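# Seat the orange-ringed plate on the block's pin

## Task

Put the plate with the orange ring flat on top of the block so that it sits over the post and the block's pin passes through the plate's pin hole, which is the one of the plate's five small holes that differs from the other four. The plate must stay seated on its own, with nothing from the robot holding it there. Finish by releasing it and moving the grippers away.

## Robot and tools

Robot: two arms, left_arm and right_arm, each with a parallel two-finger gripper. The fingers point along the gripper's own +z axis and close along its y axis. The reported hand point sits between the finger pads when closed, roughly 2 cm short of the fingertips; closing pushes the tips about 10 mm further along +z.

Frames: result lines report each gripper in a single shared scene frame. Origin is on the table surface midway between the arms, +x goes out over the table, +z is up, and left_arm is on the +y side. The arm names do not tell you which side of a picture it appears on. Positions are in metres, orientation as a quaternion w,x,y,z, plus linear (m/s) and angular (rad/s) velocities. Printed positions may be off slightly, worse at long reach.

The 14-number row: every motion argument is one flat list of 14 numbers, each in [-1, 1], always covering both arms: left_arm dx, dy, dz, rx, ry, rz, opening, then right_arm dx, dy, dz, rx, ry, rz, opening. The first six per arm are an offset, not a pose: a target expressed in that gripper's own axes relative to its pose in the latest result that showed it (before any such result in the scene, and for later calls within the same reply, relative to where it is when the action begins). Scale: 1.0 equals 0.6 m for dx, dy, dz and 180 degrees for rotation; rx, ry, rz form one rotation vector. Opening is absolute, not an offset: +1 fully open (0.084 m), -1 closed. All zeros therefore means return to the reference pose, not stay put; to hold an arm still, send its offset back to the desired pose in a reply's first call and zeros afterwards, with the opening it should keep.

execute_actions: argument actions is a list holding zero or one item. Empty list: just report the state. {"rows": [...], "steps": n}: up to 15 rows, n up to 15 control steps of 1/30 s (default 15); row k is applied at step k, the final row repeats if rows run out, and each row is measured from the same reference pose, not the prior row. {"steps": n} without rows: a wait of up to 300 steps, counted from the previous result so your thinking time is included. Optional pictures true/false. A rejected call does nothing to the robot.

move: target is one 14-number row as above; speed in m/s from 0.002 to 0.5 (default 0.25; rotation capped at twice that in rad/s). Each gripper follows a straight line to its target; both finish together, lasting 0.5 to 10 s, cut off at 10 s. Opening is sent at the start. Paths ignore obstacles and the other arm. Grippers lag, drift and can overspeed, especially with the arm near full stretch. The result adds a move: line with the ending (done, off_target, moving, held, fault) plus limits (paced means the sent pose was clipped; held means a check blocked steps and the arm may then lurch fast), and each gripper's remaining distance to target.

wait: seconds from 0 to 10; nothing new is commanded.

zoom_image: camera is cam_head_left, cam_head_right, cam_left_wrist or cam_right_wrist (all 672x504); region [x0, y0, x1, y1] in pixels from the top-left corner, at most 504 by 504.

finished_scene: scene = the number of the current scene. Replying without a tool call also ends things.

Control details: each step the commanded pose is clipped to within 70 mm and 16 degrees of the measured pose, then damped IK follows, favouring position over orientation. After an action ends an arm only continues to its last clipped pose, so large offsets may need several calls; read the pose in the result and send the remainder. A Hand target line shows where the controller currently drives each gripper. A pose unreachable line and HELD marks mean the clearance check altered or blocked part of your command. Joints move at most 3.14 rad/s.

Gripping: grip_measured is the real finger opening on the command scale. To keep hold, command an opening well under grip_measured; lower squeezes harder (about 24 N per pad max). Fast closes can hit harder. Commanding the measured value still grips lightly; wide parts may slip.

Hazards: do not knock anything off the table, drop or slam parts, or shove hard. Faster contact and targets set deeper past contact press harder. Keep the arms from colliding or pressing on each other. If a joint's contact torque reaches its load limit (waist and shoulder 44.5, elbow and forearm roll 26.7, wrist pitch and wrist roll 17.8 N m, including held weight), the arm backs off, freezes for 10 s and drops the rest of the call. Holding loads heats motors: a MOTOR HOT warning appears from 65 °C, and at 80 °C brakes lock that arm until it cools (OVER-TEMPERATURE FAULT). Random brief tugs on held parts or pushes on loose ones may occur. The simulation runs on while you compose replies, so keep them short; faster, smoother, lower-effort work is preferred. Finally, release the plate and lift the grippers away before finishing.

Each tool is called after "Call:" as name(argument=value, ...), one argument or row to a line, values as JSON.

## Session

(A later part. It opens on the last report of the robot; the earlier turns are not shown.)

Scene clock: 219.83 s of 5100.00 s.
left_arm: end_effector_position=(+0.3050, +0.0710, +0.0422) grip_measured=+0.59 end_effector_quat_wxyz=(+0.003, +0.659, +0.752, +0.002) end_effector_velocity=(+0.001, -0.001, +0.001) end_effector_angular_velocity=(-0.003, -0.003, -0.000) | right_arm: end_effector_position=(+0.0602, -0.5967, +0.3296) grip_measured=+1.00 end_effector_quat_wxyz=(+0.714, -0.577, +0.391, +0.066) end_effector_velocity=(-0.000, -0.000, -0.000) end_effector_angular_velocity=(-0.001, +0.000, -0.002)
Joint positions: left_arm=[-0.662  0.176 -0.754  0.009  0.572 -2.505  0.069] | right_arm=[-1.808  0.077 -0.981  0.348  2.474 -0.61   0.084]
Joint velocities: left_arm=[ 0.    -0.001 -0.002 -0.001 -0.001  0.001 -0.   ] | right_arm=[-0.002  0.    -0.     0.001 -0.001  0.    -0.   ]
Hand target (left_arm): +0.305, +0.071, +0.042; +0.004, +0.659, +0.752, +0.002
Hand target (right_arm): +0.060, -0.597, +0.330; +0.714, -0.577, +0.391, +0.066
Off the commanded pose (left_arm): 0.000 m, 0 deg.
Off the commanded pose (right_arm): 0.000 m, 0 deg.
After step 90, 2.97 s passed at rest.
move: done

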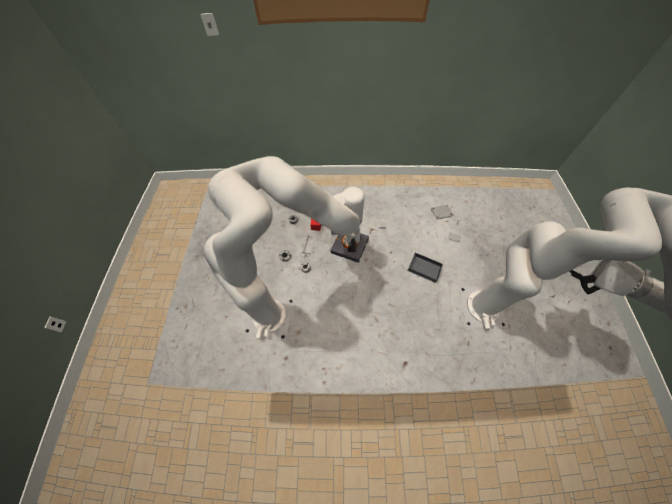

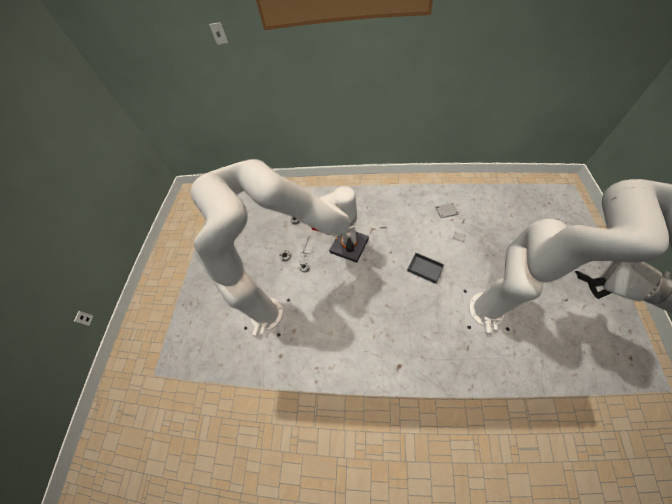

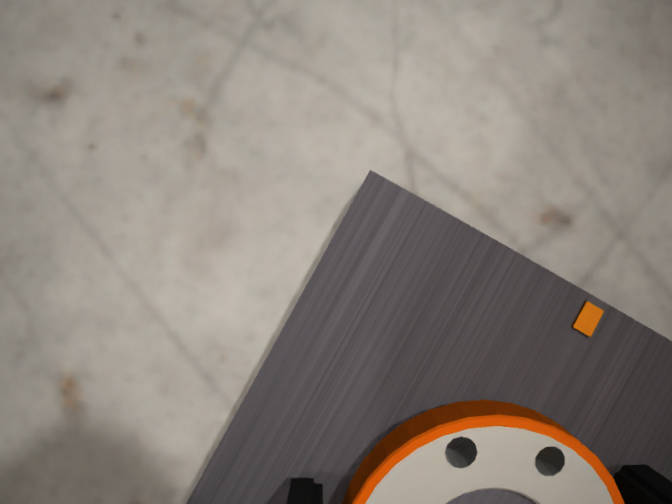

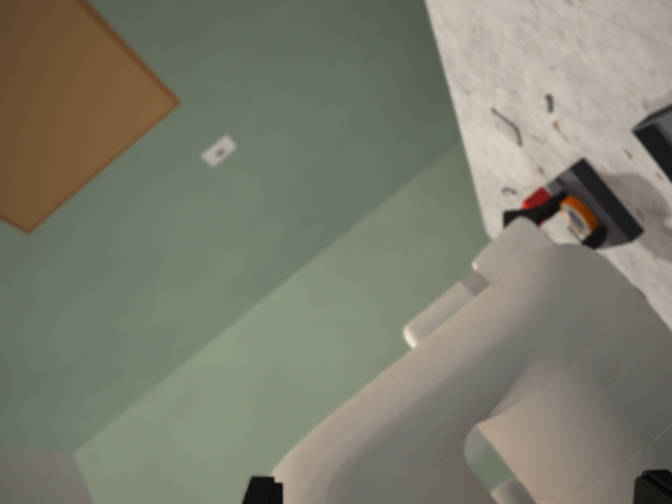

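Call:
move(
  target=[-0.0017,0.0017,-0.0085,0,0,0,0.6, 0,0,0,0,0,0,1],
  speed=0.02,
)

Call:
move(
  target=[0,0,0,0,0,0,-0.3, 0,0,0,0,0,0,1],
  speed=0.02,
)

Call:
move(
  target=[0,0,-0.001,0,0,0.009,-0.3, 0,0,0,0,0,0,1],
  speed=0.01,
)

Call:
move(
  target=[0,0,0.005,0,0,0,-0.3, 0,0,0,0,0,0,1],
  speed=0.006,
)

Call:
zoom_image(
  camera="cam_left_wrist",
  region=[330, 160, 672, 502],
)

Scene clock: 226.70 s of 5100.00 s.
left_arm: end_effector_position=(+0.3061, +0.0702, +0.0473) grip_measured=+0.59 end_effector_quat_wxyz=(+0.003, +0.659, +0.752, +0.002) end_effector_velocity=(-0.000, +0.001, +0.000) end_effector_angular_velocity=(+0.002, +0.002, +0.002) | right_arm: end_effector_position=(+0.0602, -0.5967, +0.3296) grip_measured=+1.00 end_effector_quat_wxyz=(+0.714, -0.577, +0.391, +0.066) end_effector_velocity=(-0.000, +0.000, -0.000) end_effector_angular_velocity=(+0.001, +0.001, +0.001)
Joint positions: left_arm=[-0.662  0.166 -0.76   0.008  0.588 -2.505  0.069] | right_arm=[-1.808  0.077 -0.981  0.348  2.474 -0.61   0.084]
Joint velocities: left_arm=[ 0.001 -0.002  0.001 -0.001  0.004 -0.    -0.   ] | right_arm=[ 0.     0.     0.    -0.001 -0.     0.    -0.   ]
Hand target (left_arm): +0.306, +0.070, +0.047; +0.003, +0.659, +0.752, +0.002
Hand target (right_arm): +0.060, -0.597, +0.330; +0.714, -0.577, +0.391, +0.066
Off the commanded pose (left_arm): 0.000 m, 0 deg.
Off the commanded pose (right_arm): 0.000 m, 0 deg.
After step 90, 3.17 s passed at rest.
move: done

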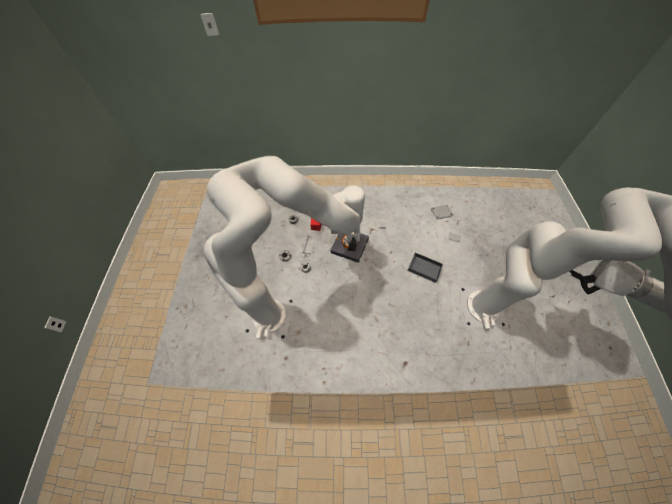

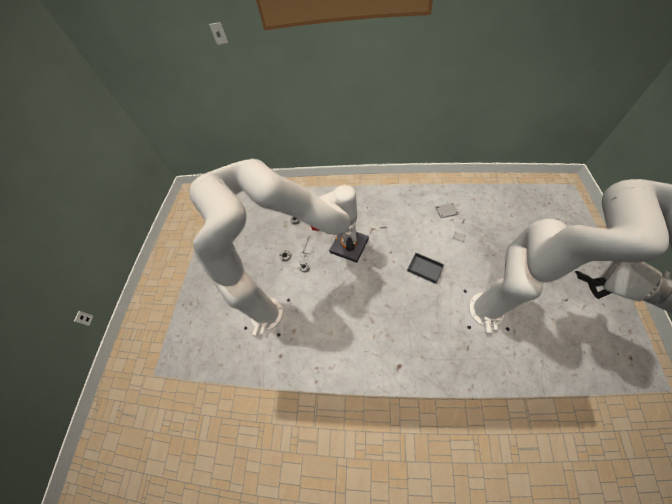

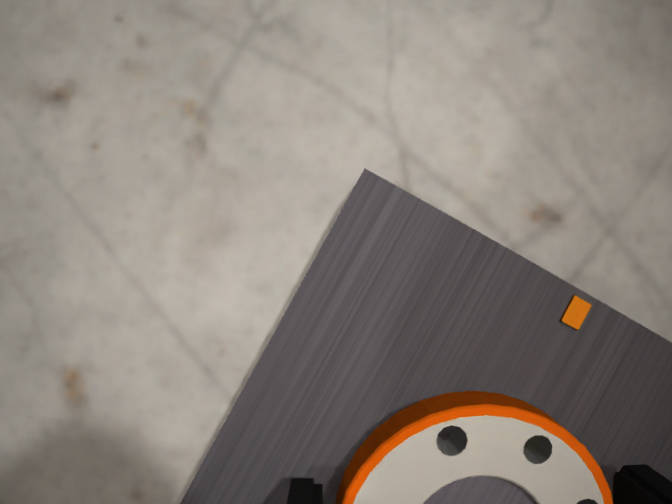

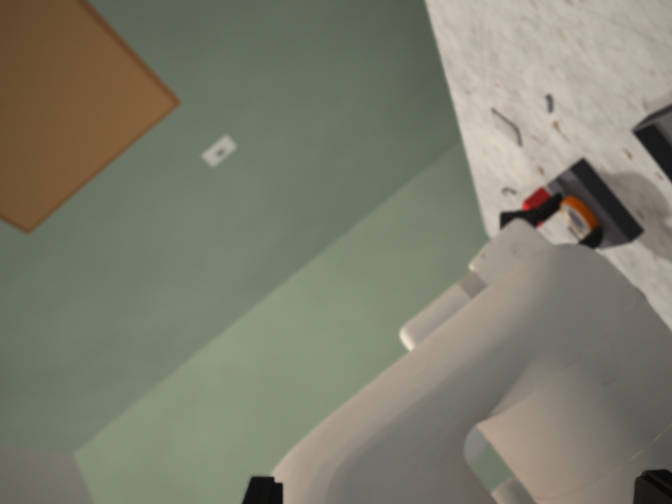

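Scene clock: 227.20 s of 5100.00 s.
left_arm: end_effector_position=(+0.3060, +0.0702, +0.0473) grip_measured=+0.45 end_effector_quat_wxyz=(+0.003, +0.659, +0.752, +0.002) end_effector_velocity=(-0.000, -0.000, +0.000) end_effector_angular_velocity=(-0.000, +0.000, -0.000) | right_arm: end_effector_position=(+0.0602, -0.5967, +0.3296) grip_measured=+1.00 end_effector_quat_wxyz=(+0.714, -0.577, +0.391, +0.066) end_effector_velocity=(-0.000, +0.000, +0.000) end_effector_angular_velocity=(+0.001, -0.000, -0.000)
Joint positions: left_arm=[-0.662  0.166 -0.76   0.008  0.588 -2.505  0.063] | right_arm=[-1.808  0.077 -0.981  0.348  2.474 -0.61   0.084]
Joint velocities: left_arm=[-0.    -0.     0.001 -0.001 -0.     0.     0.   ] | right_arm=[-0.001  0.     0.    -0.     0.001  0.     0.   ]
Hand target (left_arm): +0.306, +0.070, +0.047; +0.003, +0.659, +0.752, +0.002
Hand target (right_arm): +0.060, -0.597, +0.330; +0.714, -0.577, +0.391, +0.066
Off the commanded pose (left_arm): 0.000 m, 0 deg.
Off the commanded pose (right_arm): 0.000 m, 0 deg.
move: done

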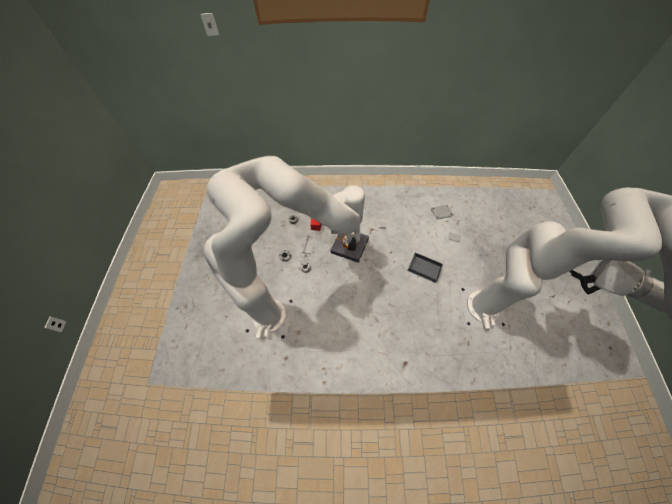

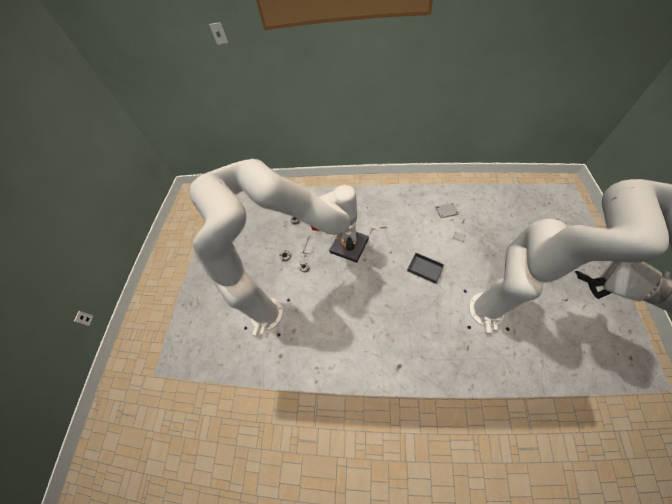

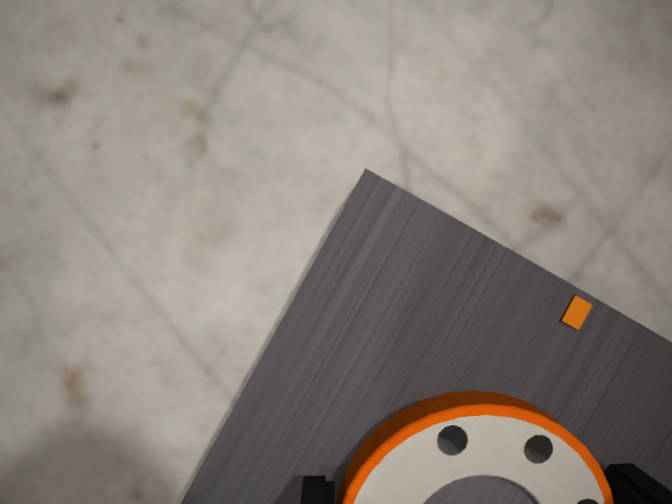

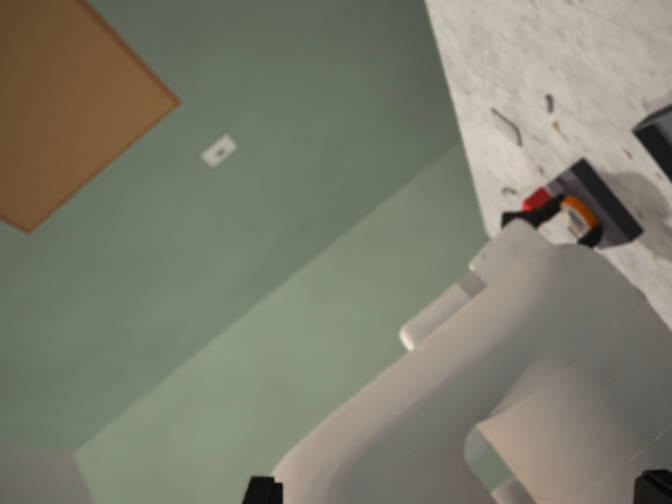

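Scene clock: 228.83 s of 5100.00 s.
left_arm: end_effector_position=(+0.3058, +0.0704, +0.0476) grip_measured=+0.45 end_effector_quat_wxyz=(+0.003, +0.669, +0.743, +0.002) end_effector_velocity=(-0.000, +0.000, +0.000) end_effector_angular_velocity=(+0.000, +0.001, -0.001) | right_arm: end_effector_position=(+0.0602, -0.5967, +0.3296) grip_measured=+1.00 end_effector_quat_wxyz=(+0.714, -0.577, +0.391, +0.066) end_effector_velocity=(+0.000, -0.000, -0.000) end_effector_angular_velocity=(-0.001, -0.000, +0.001)
Joint positions: left_arm=[-0.662  0.165 -0.76   0.008  0.59  -2.477  0.063] | right_arm=[-1.808  0.077 -0.981  0.348  2.474 -0.61   0.084]
Joint velocities: left_arm=[-0.    -0.001  0.    -0.001  0.002  0.002 -0.   ] | right_arm=[ 0.001  0.    -0.    -0.    -0.    -0.001  0.   ]
Hand target (left_arm): +0.306, +0.070, +0.048; +0.003, +0.670, +0.743, +0.002
Hand target (right_arm): +0.060, -0.597, +0.330; +0.714, -0.577, +0.391, +0.066
Off the commanded pose (left_arm): 0.000 m, 0 deg.
Off the commanded pose (right_arm): 0.000 m, 0 deg.
move: done

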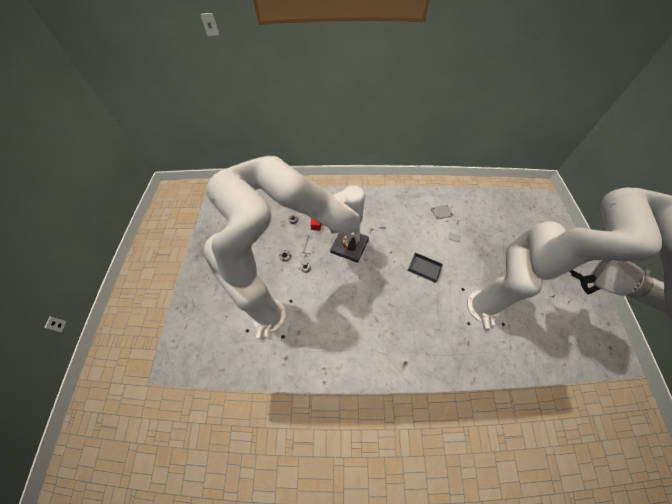

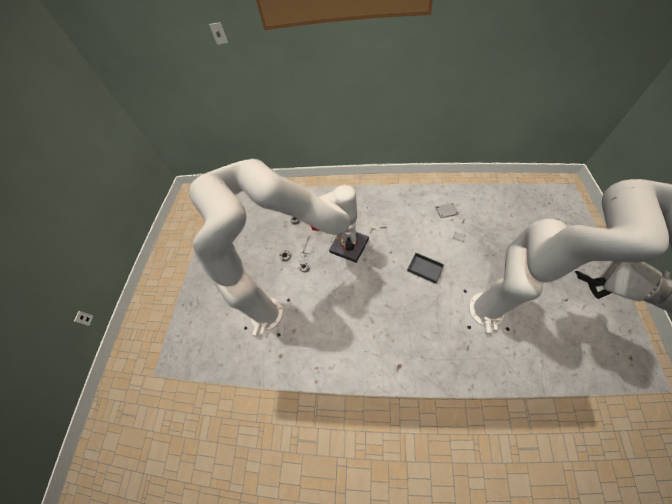

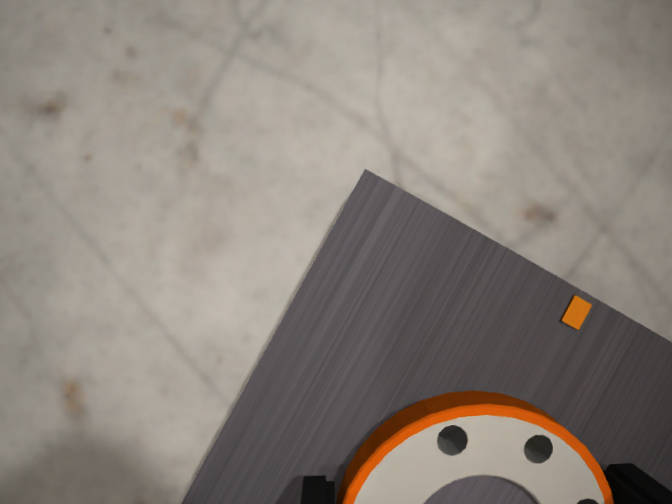

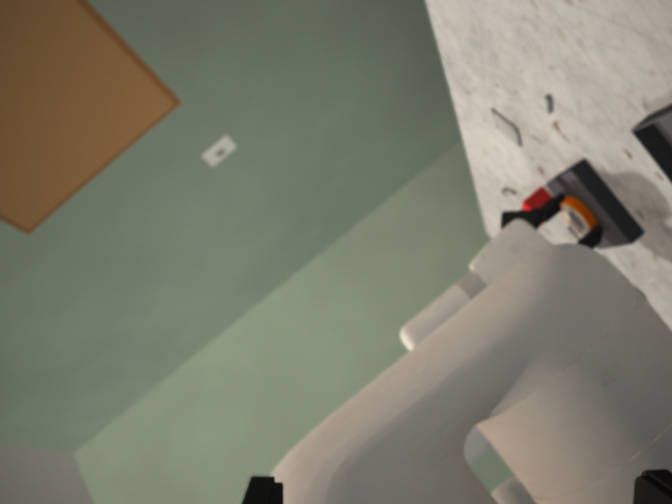

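Scene clock: 229.57 s of 5100.00 s.
left_arm: end_effector_position=(+0.3060, +0.0698, +0.0455) grip_measured=+0.45 end_effector_quat_wxyz=(+0.004, +0.670, +0.743, +0.002) end_effector_velocity=(-0.000, +0.000, -0.002) end_effector_angular_velocity=(-0.000, +0.001, +0.004) | right_arm: end_effector_position=(+0.0602, -0.5967, +0.3296) grip_measured=+1.00 end_effector_quat_wxyz=(+0.714, -0.577, +0.391, +0.066) end_effector_velocity=(+0.000, -0.000, -0.000) end_effector_angular_velocity=(+0.000, +0.000, +0.001)
Joint positions: left_arm=[-0.662  0.171 -0.76   0.008  0.582 -2.476  0.063] | right_arm=[-1.808  0.077 -0.981  0.348  2.474 -0.61   0.084]
Joint velocities: left_arm=[-0.     0.005  0.002 -0.002 -0.006 -0.002  0.   ] | right_arm=[ 0.001  0.    -0.     0.    -0.     0.     0.   ]
Hand target (left_arm): +0.306, +0.070, +0.045; +0.003, +0.669, +0.743, +0.002
Hand target (right_arm): +0.060, -0.597, +0.330; +0.714, -0.577, +0.391, +0.066
Off the commanded pose (left_arm): 0.001 m, 0 deg.
Off the commanded pose (right_arm): 0.000 m, 0 deg.
move: done

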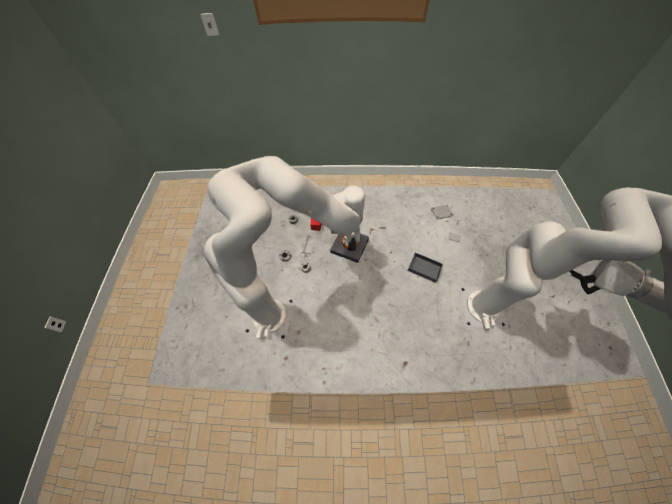

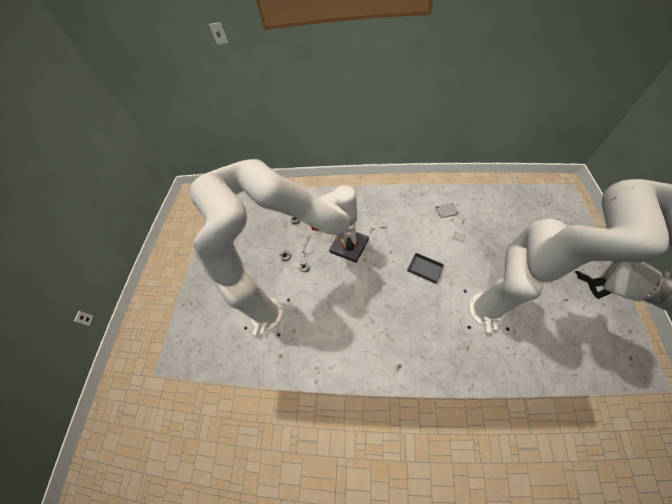

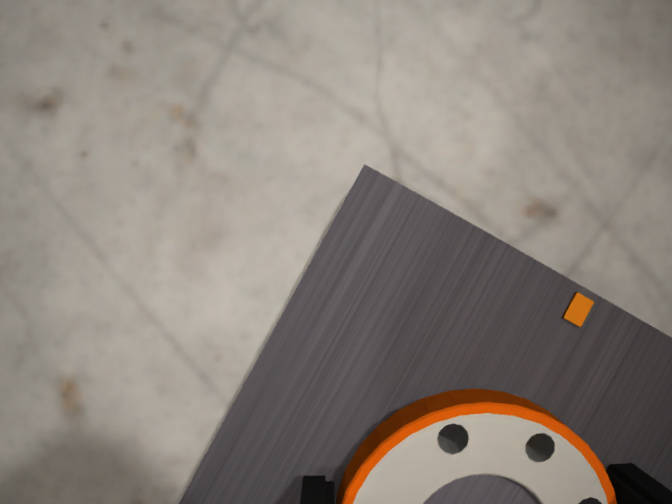

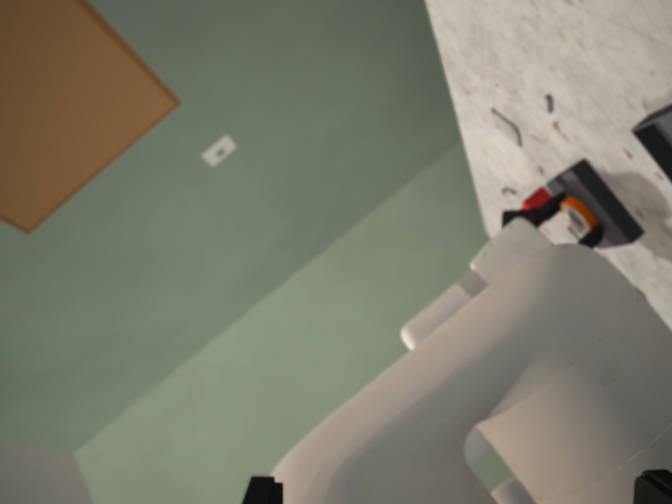

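Region (330, 160, 672, 502) of cam_left_wrist's 672x504 image, scaled by 1.474, with more detail than that image has.

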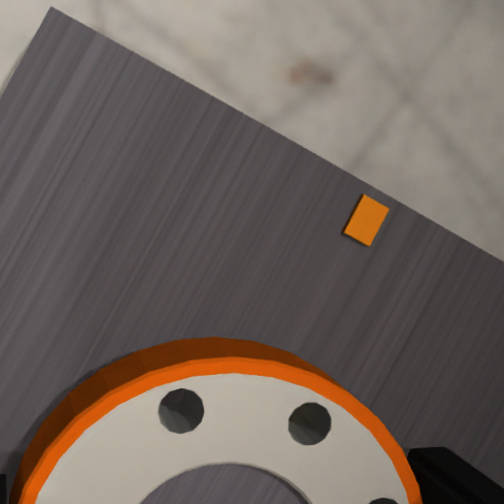

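Call:
move(
  target=[0,0,0,0,0,0,1, 0,0,0,0,0,0,1],
  speed=0.02,
)

Call:
move(
  target=[-0.075,0.07,-0.1,0,0,0,1, 0,0,0,0,0,0,1],
  speed=0.1,
)

Call:
zoom_image(
  camera="cam_left_wrist",
  region=[150, 150, 500, 500],
)

Call:
zoom_image(
  camera="cam_right_wrist",
  region=[500, 140, 660, 260],
)

Scene clock: 234.60 s of 5100.00 s.
left_arm: end_effector_position=(+0.3060, +0.0699, +0.0454) grip_measured=+1.00 end_effector_quat_wxyz=(+0.003, +0.670, +0.743, +0.002) end_effector_velocity=(-0.000, -0.000, +0.000) end_effector_angular_velocity=(-0.000, -0.000, -0.000) | right_arm: end_effector_position=(+0.0602, -0.5967, +0.3296) grip_measured=+1.00 end_effector_quat_wxyz=(+0.714, -0.577, +0.391, +0.066) end_effector_velocity=(-0.000, +0.000, -0.000) end_effector_angular_velocity=(-0.000, +0.002, +0.000)
Joint positions: left_arm=[-0.662  0.171 -0.76   0.008  0.582 -2.476  0.084] | right_arm=[-1.808  0.077 -0.981  0.348  2.474 -0.61   0.084]
Joint velocities: left_arm=[-0.001  0.    -0.    -0.    -0.    -0.    -0.   ] | right_arm=[-0.    -0.    -0.    -0.001 -0.001  0.    -0.   ]
Hand target (left_arm): +0.306, +0.070, +0.046; +0.004, +0.670, +0.743, +0.002
Hand target (right_arm): +0.060, -0.597, +0.330; +0.714, -0.577, +0.391, +0.066
Off the commanded pose (left_arm): 0.000 m, 0 deg.
Off the commanded pose (right_arm): 0.000 m, 0 deg.
After step 90, 1.33 s passed at rest.
move: done

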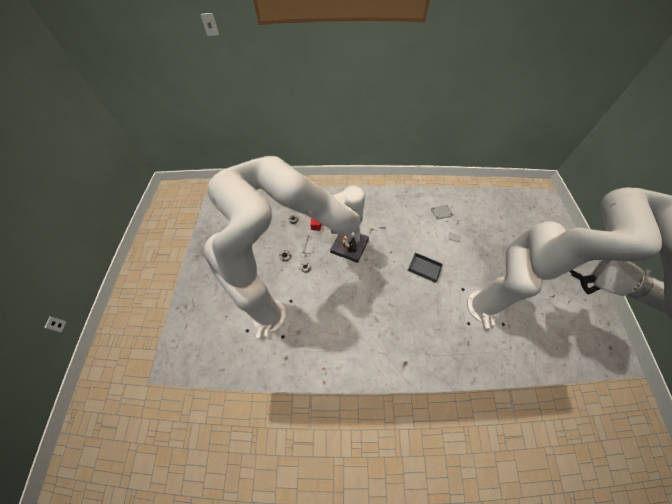

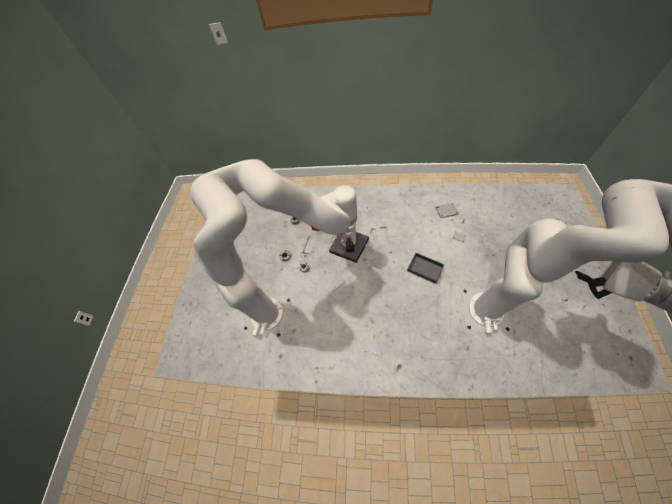

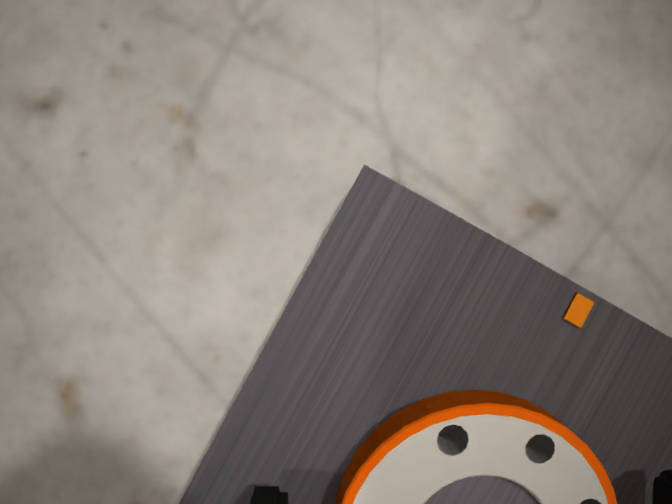

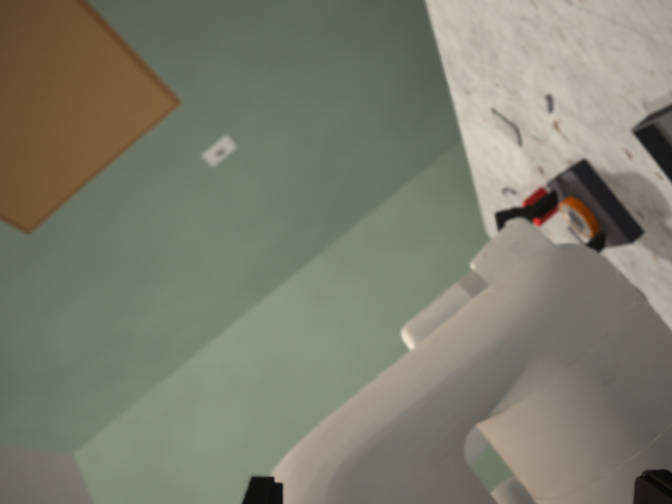

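Scene clock: 235.80 s of 5100.00 s.
left_arm: end_effector_position=(+0.3516, +0.0300, +0.1052) grip_measured=+1.00 end_effector_quat_wxyz=(+0.003, +0.670, +0.743, +0.002) end_effector_velocity=(+0.002, -0.002, +0.002) end_effector_angular_velocity=(+0.002, +0.002, +0.000) | right_arm: end_effector_position=(+0.0602, -0.5967, +0.3296) grip_measured=+1.00 end_effector_quat_wxyz=(+0.714, -0.577, +0.391, +0.066) end_effector_velocity=(+0.000, +0.000, +0.000) end_effector_angular_velocity=(+0.001, -0.000, +0.001)
Joint positions: left_arm=[-0.653  0.216 -1.035  0.006  0.814 -2.464  0.084] | right_arm=[-1.808  0.077 -0.981  0.348  2.474 -0.61   0.084]
Joint velocities: left_arm=[-0.     0.005 -0.014 -0.     0.012 -0.     0.   ] | right_arm=[ 0.001 -0.     0.     0.     0.001  0.    -0.   ]
Hand target (left_arm): +0.352, +0.030, +0.106; +0.003, +0.670, +0.743, +0.002
Hand target (right_arm): +0.060, -0.597, +0.330; +0.714, -0.577, +0.391, +0.066
Off the commanded pose (left_arm): 0.001 m, 0 deg.
Off the commanded pose (right_arm): 0.000 m, 0 deg.
move: done

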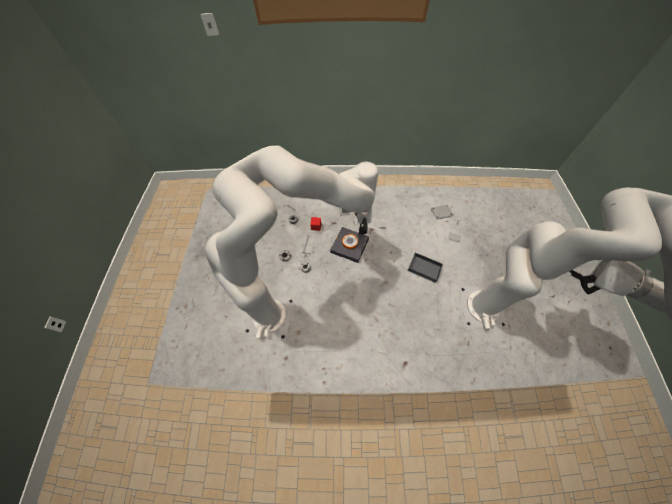

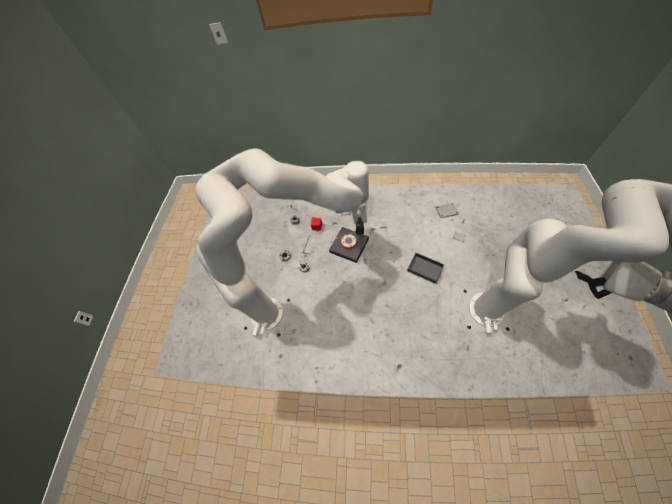

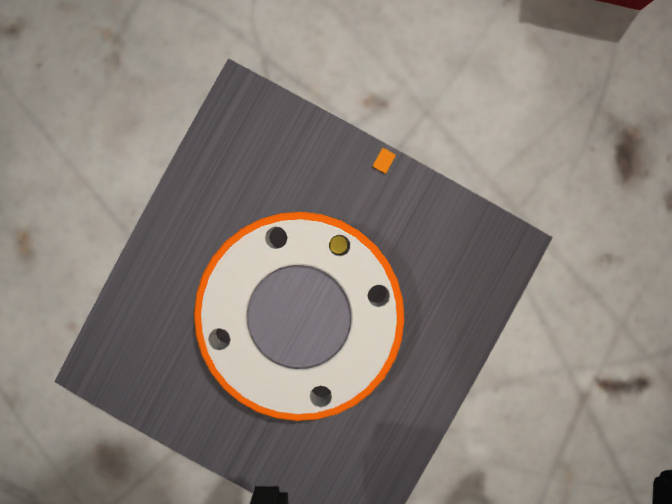

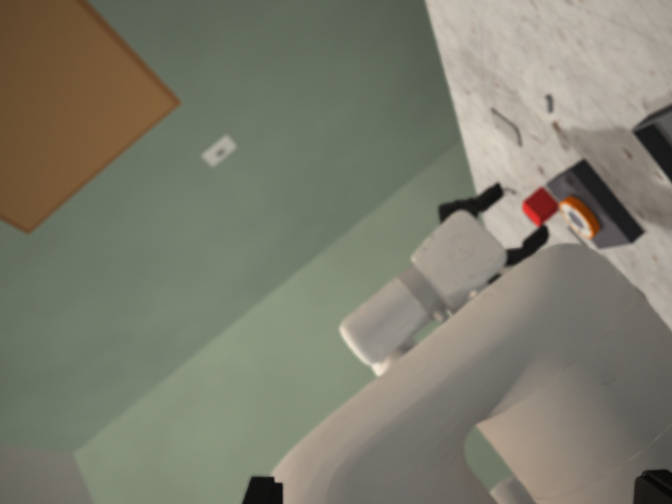

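Region (150, 150, 500, 500) of cam_left_wrist's 672x504 image, scaled by 1.440, with more detail than that image has.

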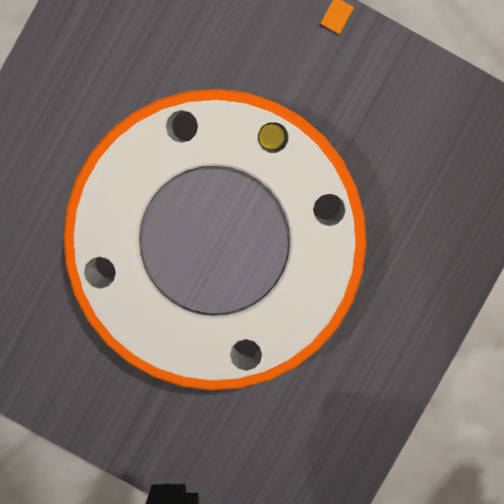

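Region (500, 140, 660, 260) of cam_right_wrist's 672x504 image, scaled by 3.150, with more detail than that image has; it fills the top 378 rows of this view, and the rest is white.

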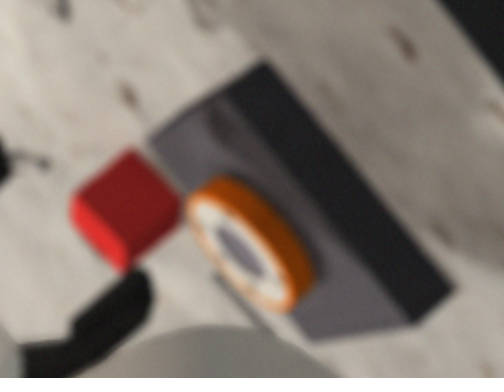

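Call:
move(
  target=[0.0767,-0.0725,0.062,0,0,0.5,0.0, 0,0,0,0,0,0,1],
  speed=0.35,
)

Call:
move(
  target=[0,0,0.02,0,0,0,0.0, 0,0,0,0,0,0,1],
  speed=0.01,
)

Scene clock: 249.77 s of 5100.00 s.
left_arm: end_effector_position=(+0.3038, +0.0711, +0.0677) grip_measured=-0.01 end_effector_quat_wxyz=(+0.001, +0.999, +0.052, +0.004) end_effector_velocity=(-0.000, -0.000, -0.000) end_effector_angular_velocity=(-0.001, +0.001, -0.011) | right_arm: end_effector_position=(+0.0602, -0.5967, +0.3296) grip_measured=+1.00 end_effector_quat_wxyz=(+0.714, -0.577, +0.391, +0.066) end_effector_velocity=(-0.000, +0.000, -0.000) end_effector_angular_velocity=(-0.000, +0.001, +0.000)
Joint positions: left_arm=[-0.664  0.109 -0.761  0.008  0.646 -0.908  0.044] | right_arm=[-1.808  0.077 -0.981  0.348  2.474 -0.61   0.084]
Joint velocities: left_arm=[-0.     0.     0.002 -0.002 -0.002  0.012  0.   ] | right_arm=[-0.    -0.    -0.    -0.001 -0.     0.     0.   ]
Hand target (left_arm): +0.304, +0.071, +0.068; +0.001, +0.999, +0.051, +0.004
Hand target (right_arm): +0.060, -0.597, +0.330; +0.714, -0.577, +0.391, +0.066
Off the commanded pose (left_arm): 0.000 m, 0 deg.
Off the commanded pose (right_arm): 0.000 m, 0 deg.
After step 90, 8.20 s passed at rest.
move: done

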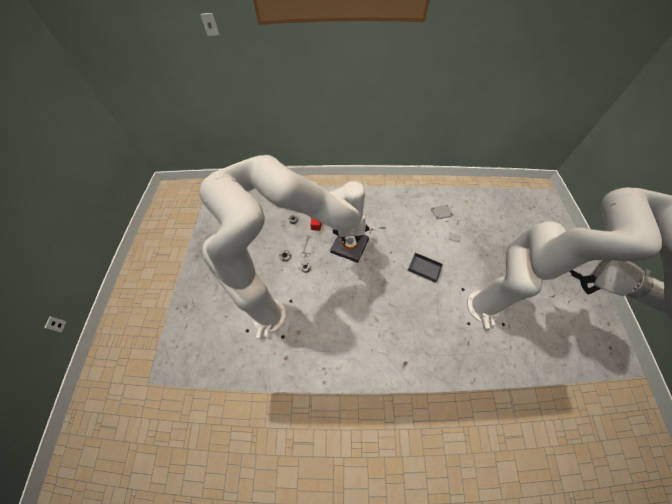

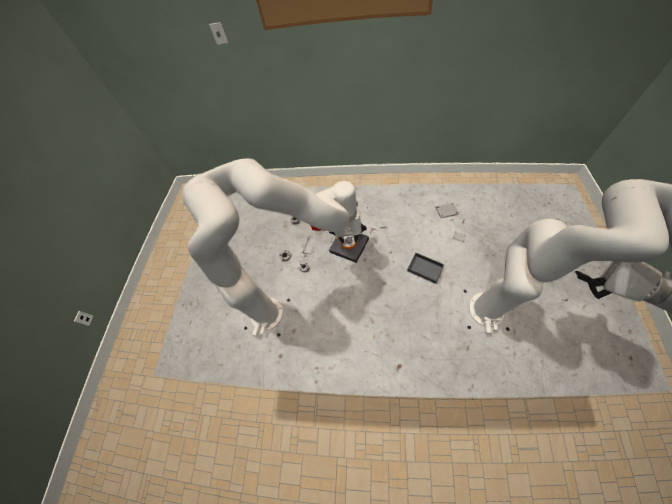

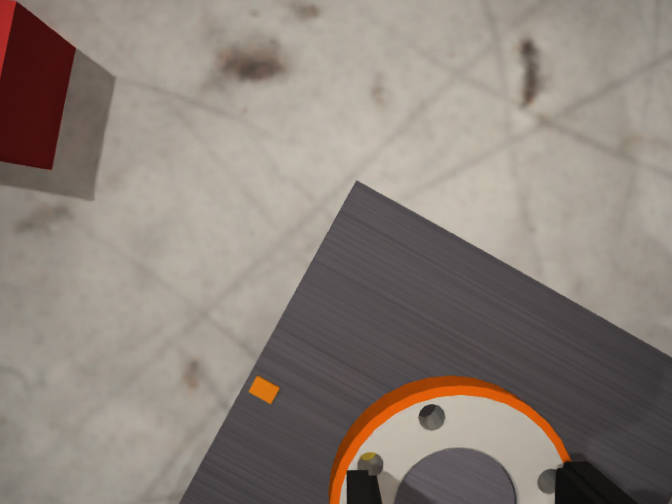

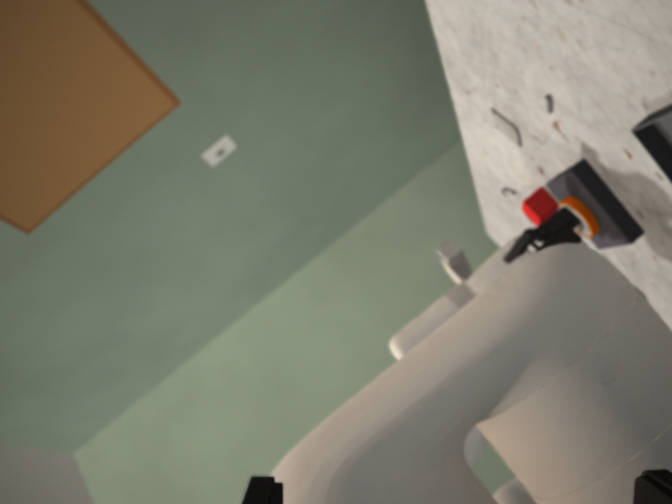

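Scene clock: 251.20 s of 5100.00 s.
left_arm: end_effector_position=(+0.3047, +0.0703, +0.0571) grip_measured=-0.01 end_effector_quat_wxyz=(+0.002, +0.999, +0.052, +0.005) end_effector_velocity=(+0.000, -0.000, -0.001) end_effector_angular_velocity=(-0.000, -0.001, -0.001) | right_arm: end_effector_position=(+0.0602, -0.5967, +0.3296) grip_measured=+1.00 end_effector_quat_wxyz=(+0.714, -0.577, +0.391, +0.066) end_effector_velocity=(-0.000, -0.000, +0.000) end_effector_angular_velocity=(-0.000, -0.000, -0.001)
Joint positions: left_arm=[-0.664  0.137 -0.757  0.008  0.612 -0.908  0.044] | right_arm=[-1.808  0.077 -0.981  0.348  2.474 -0.61   0.084]
Joint velocities: left_arm=[-0.     0.001  0.001  0.001 -0.003 -0.     0.   ] | right_arm=[-0.001 -0.    -0.     0.001  0.     0.    -0.   ]
Hand target (left_arm): +0.304, +0.071, +0.056; +0.001, +0.999, +0.052, +0.004
Hand target (right_arm): +0.060, -0.597, +0.330; +0.714, -0.577, +0.391, +0.066
Off the commanded pose (left_arm): 0.002 m, 0 deg.
Off the commanded pose (right_arm): 0.000 m, 0 deg.
move: done

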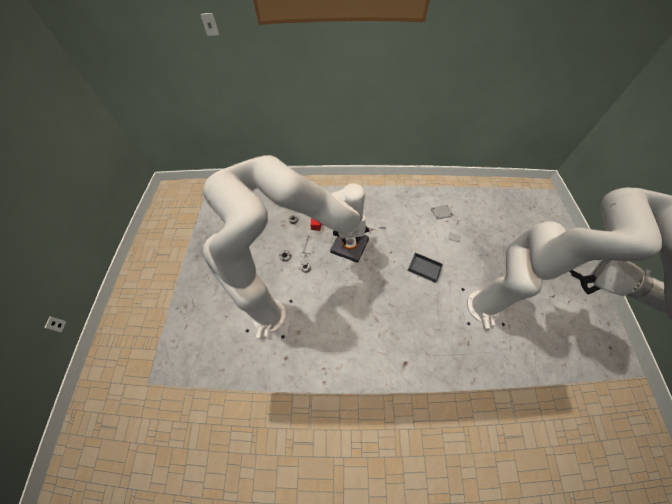

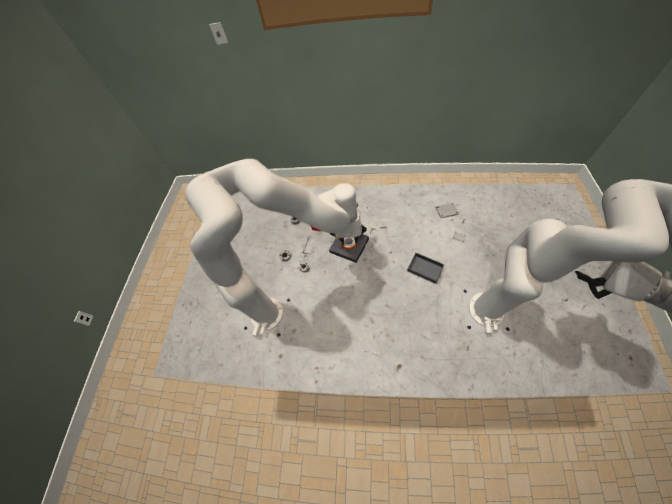

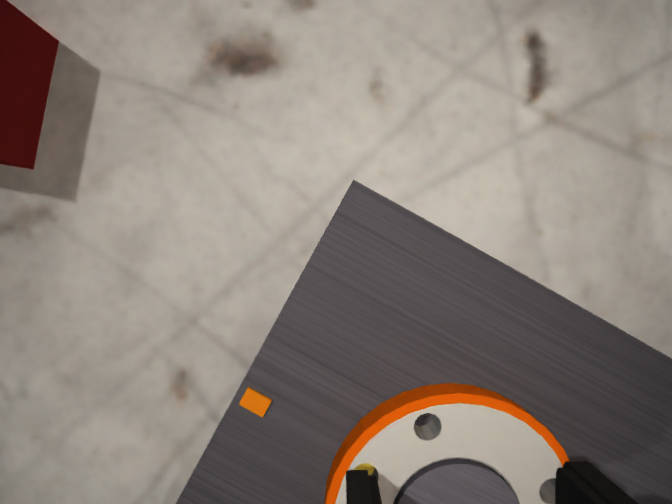

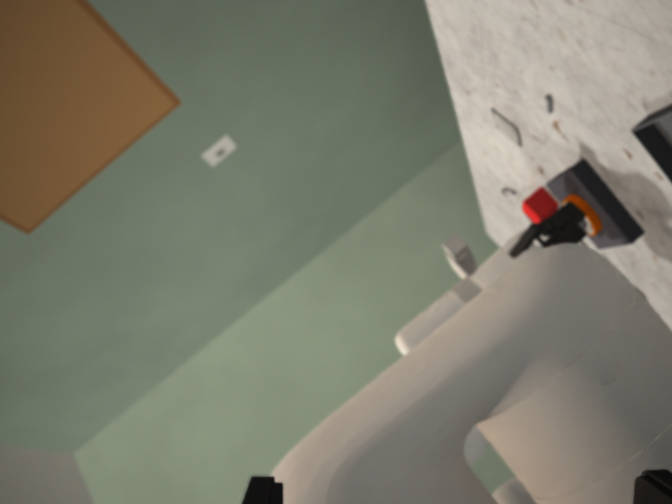

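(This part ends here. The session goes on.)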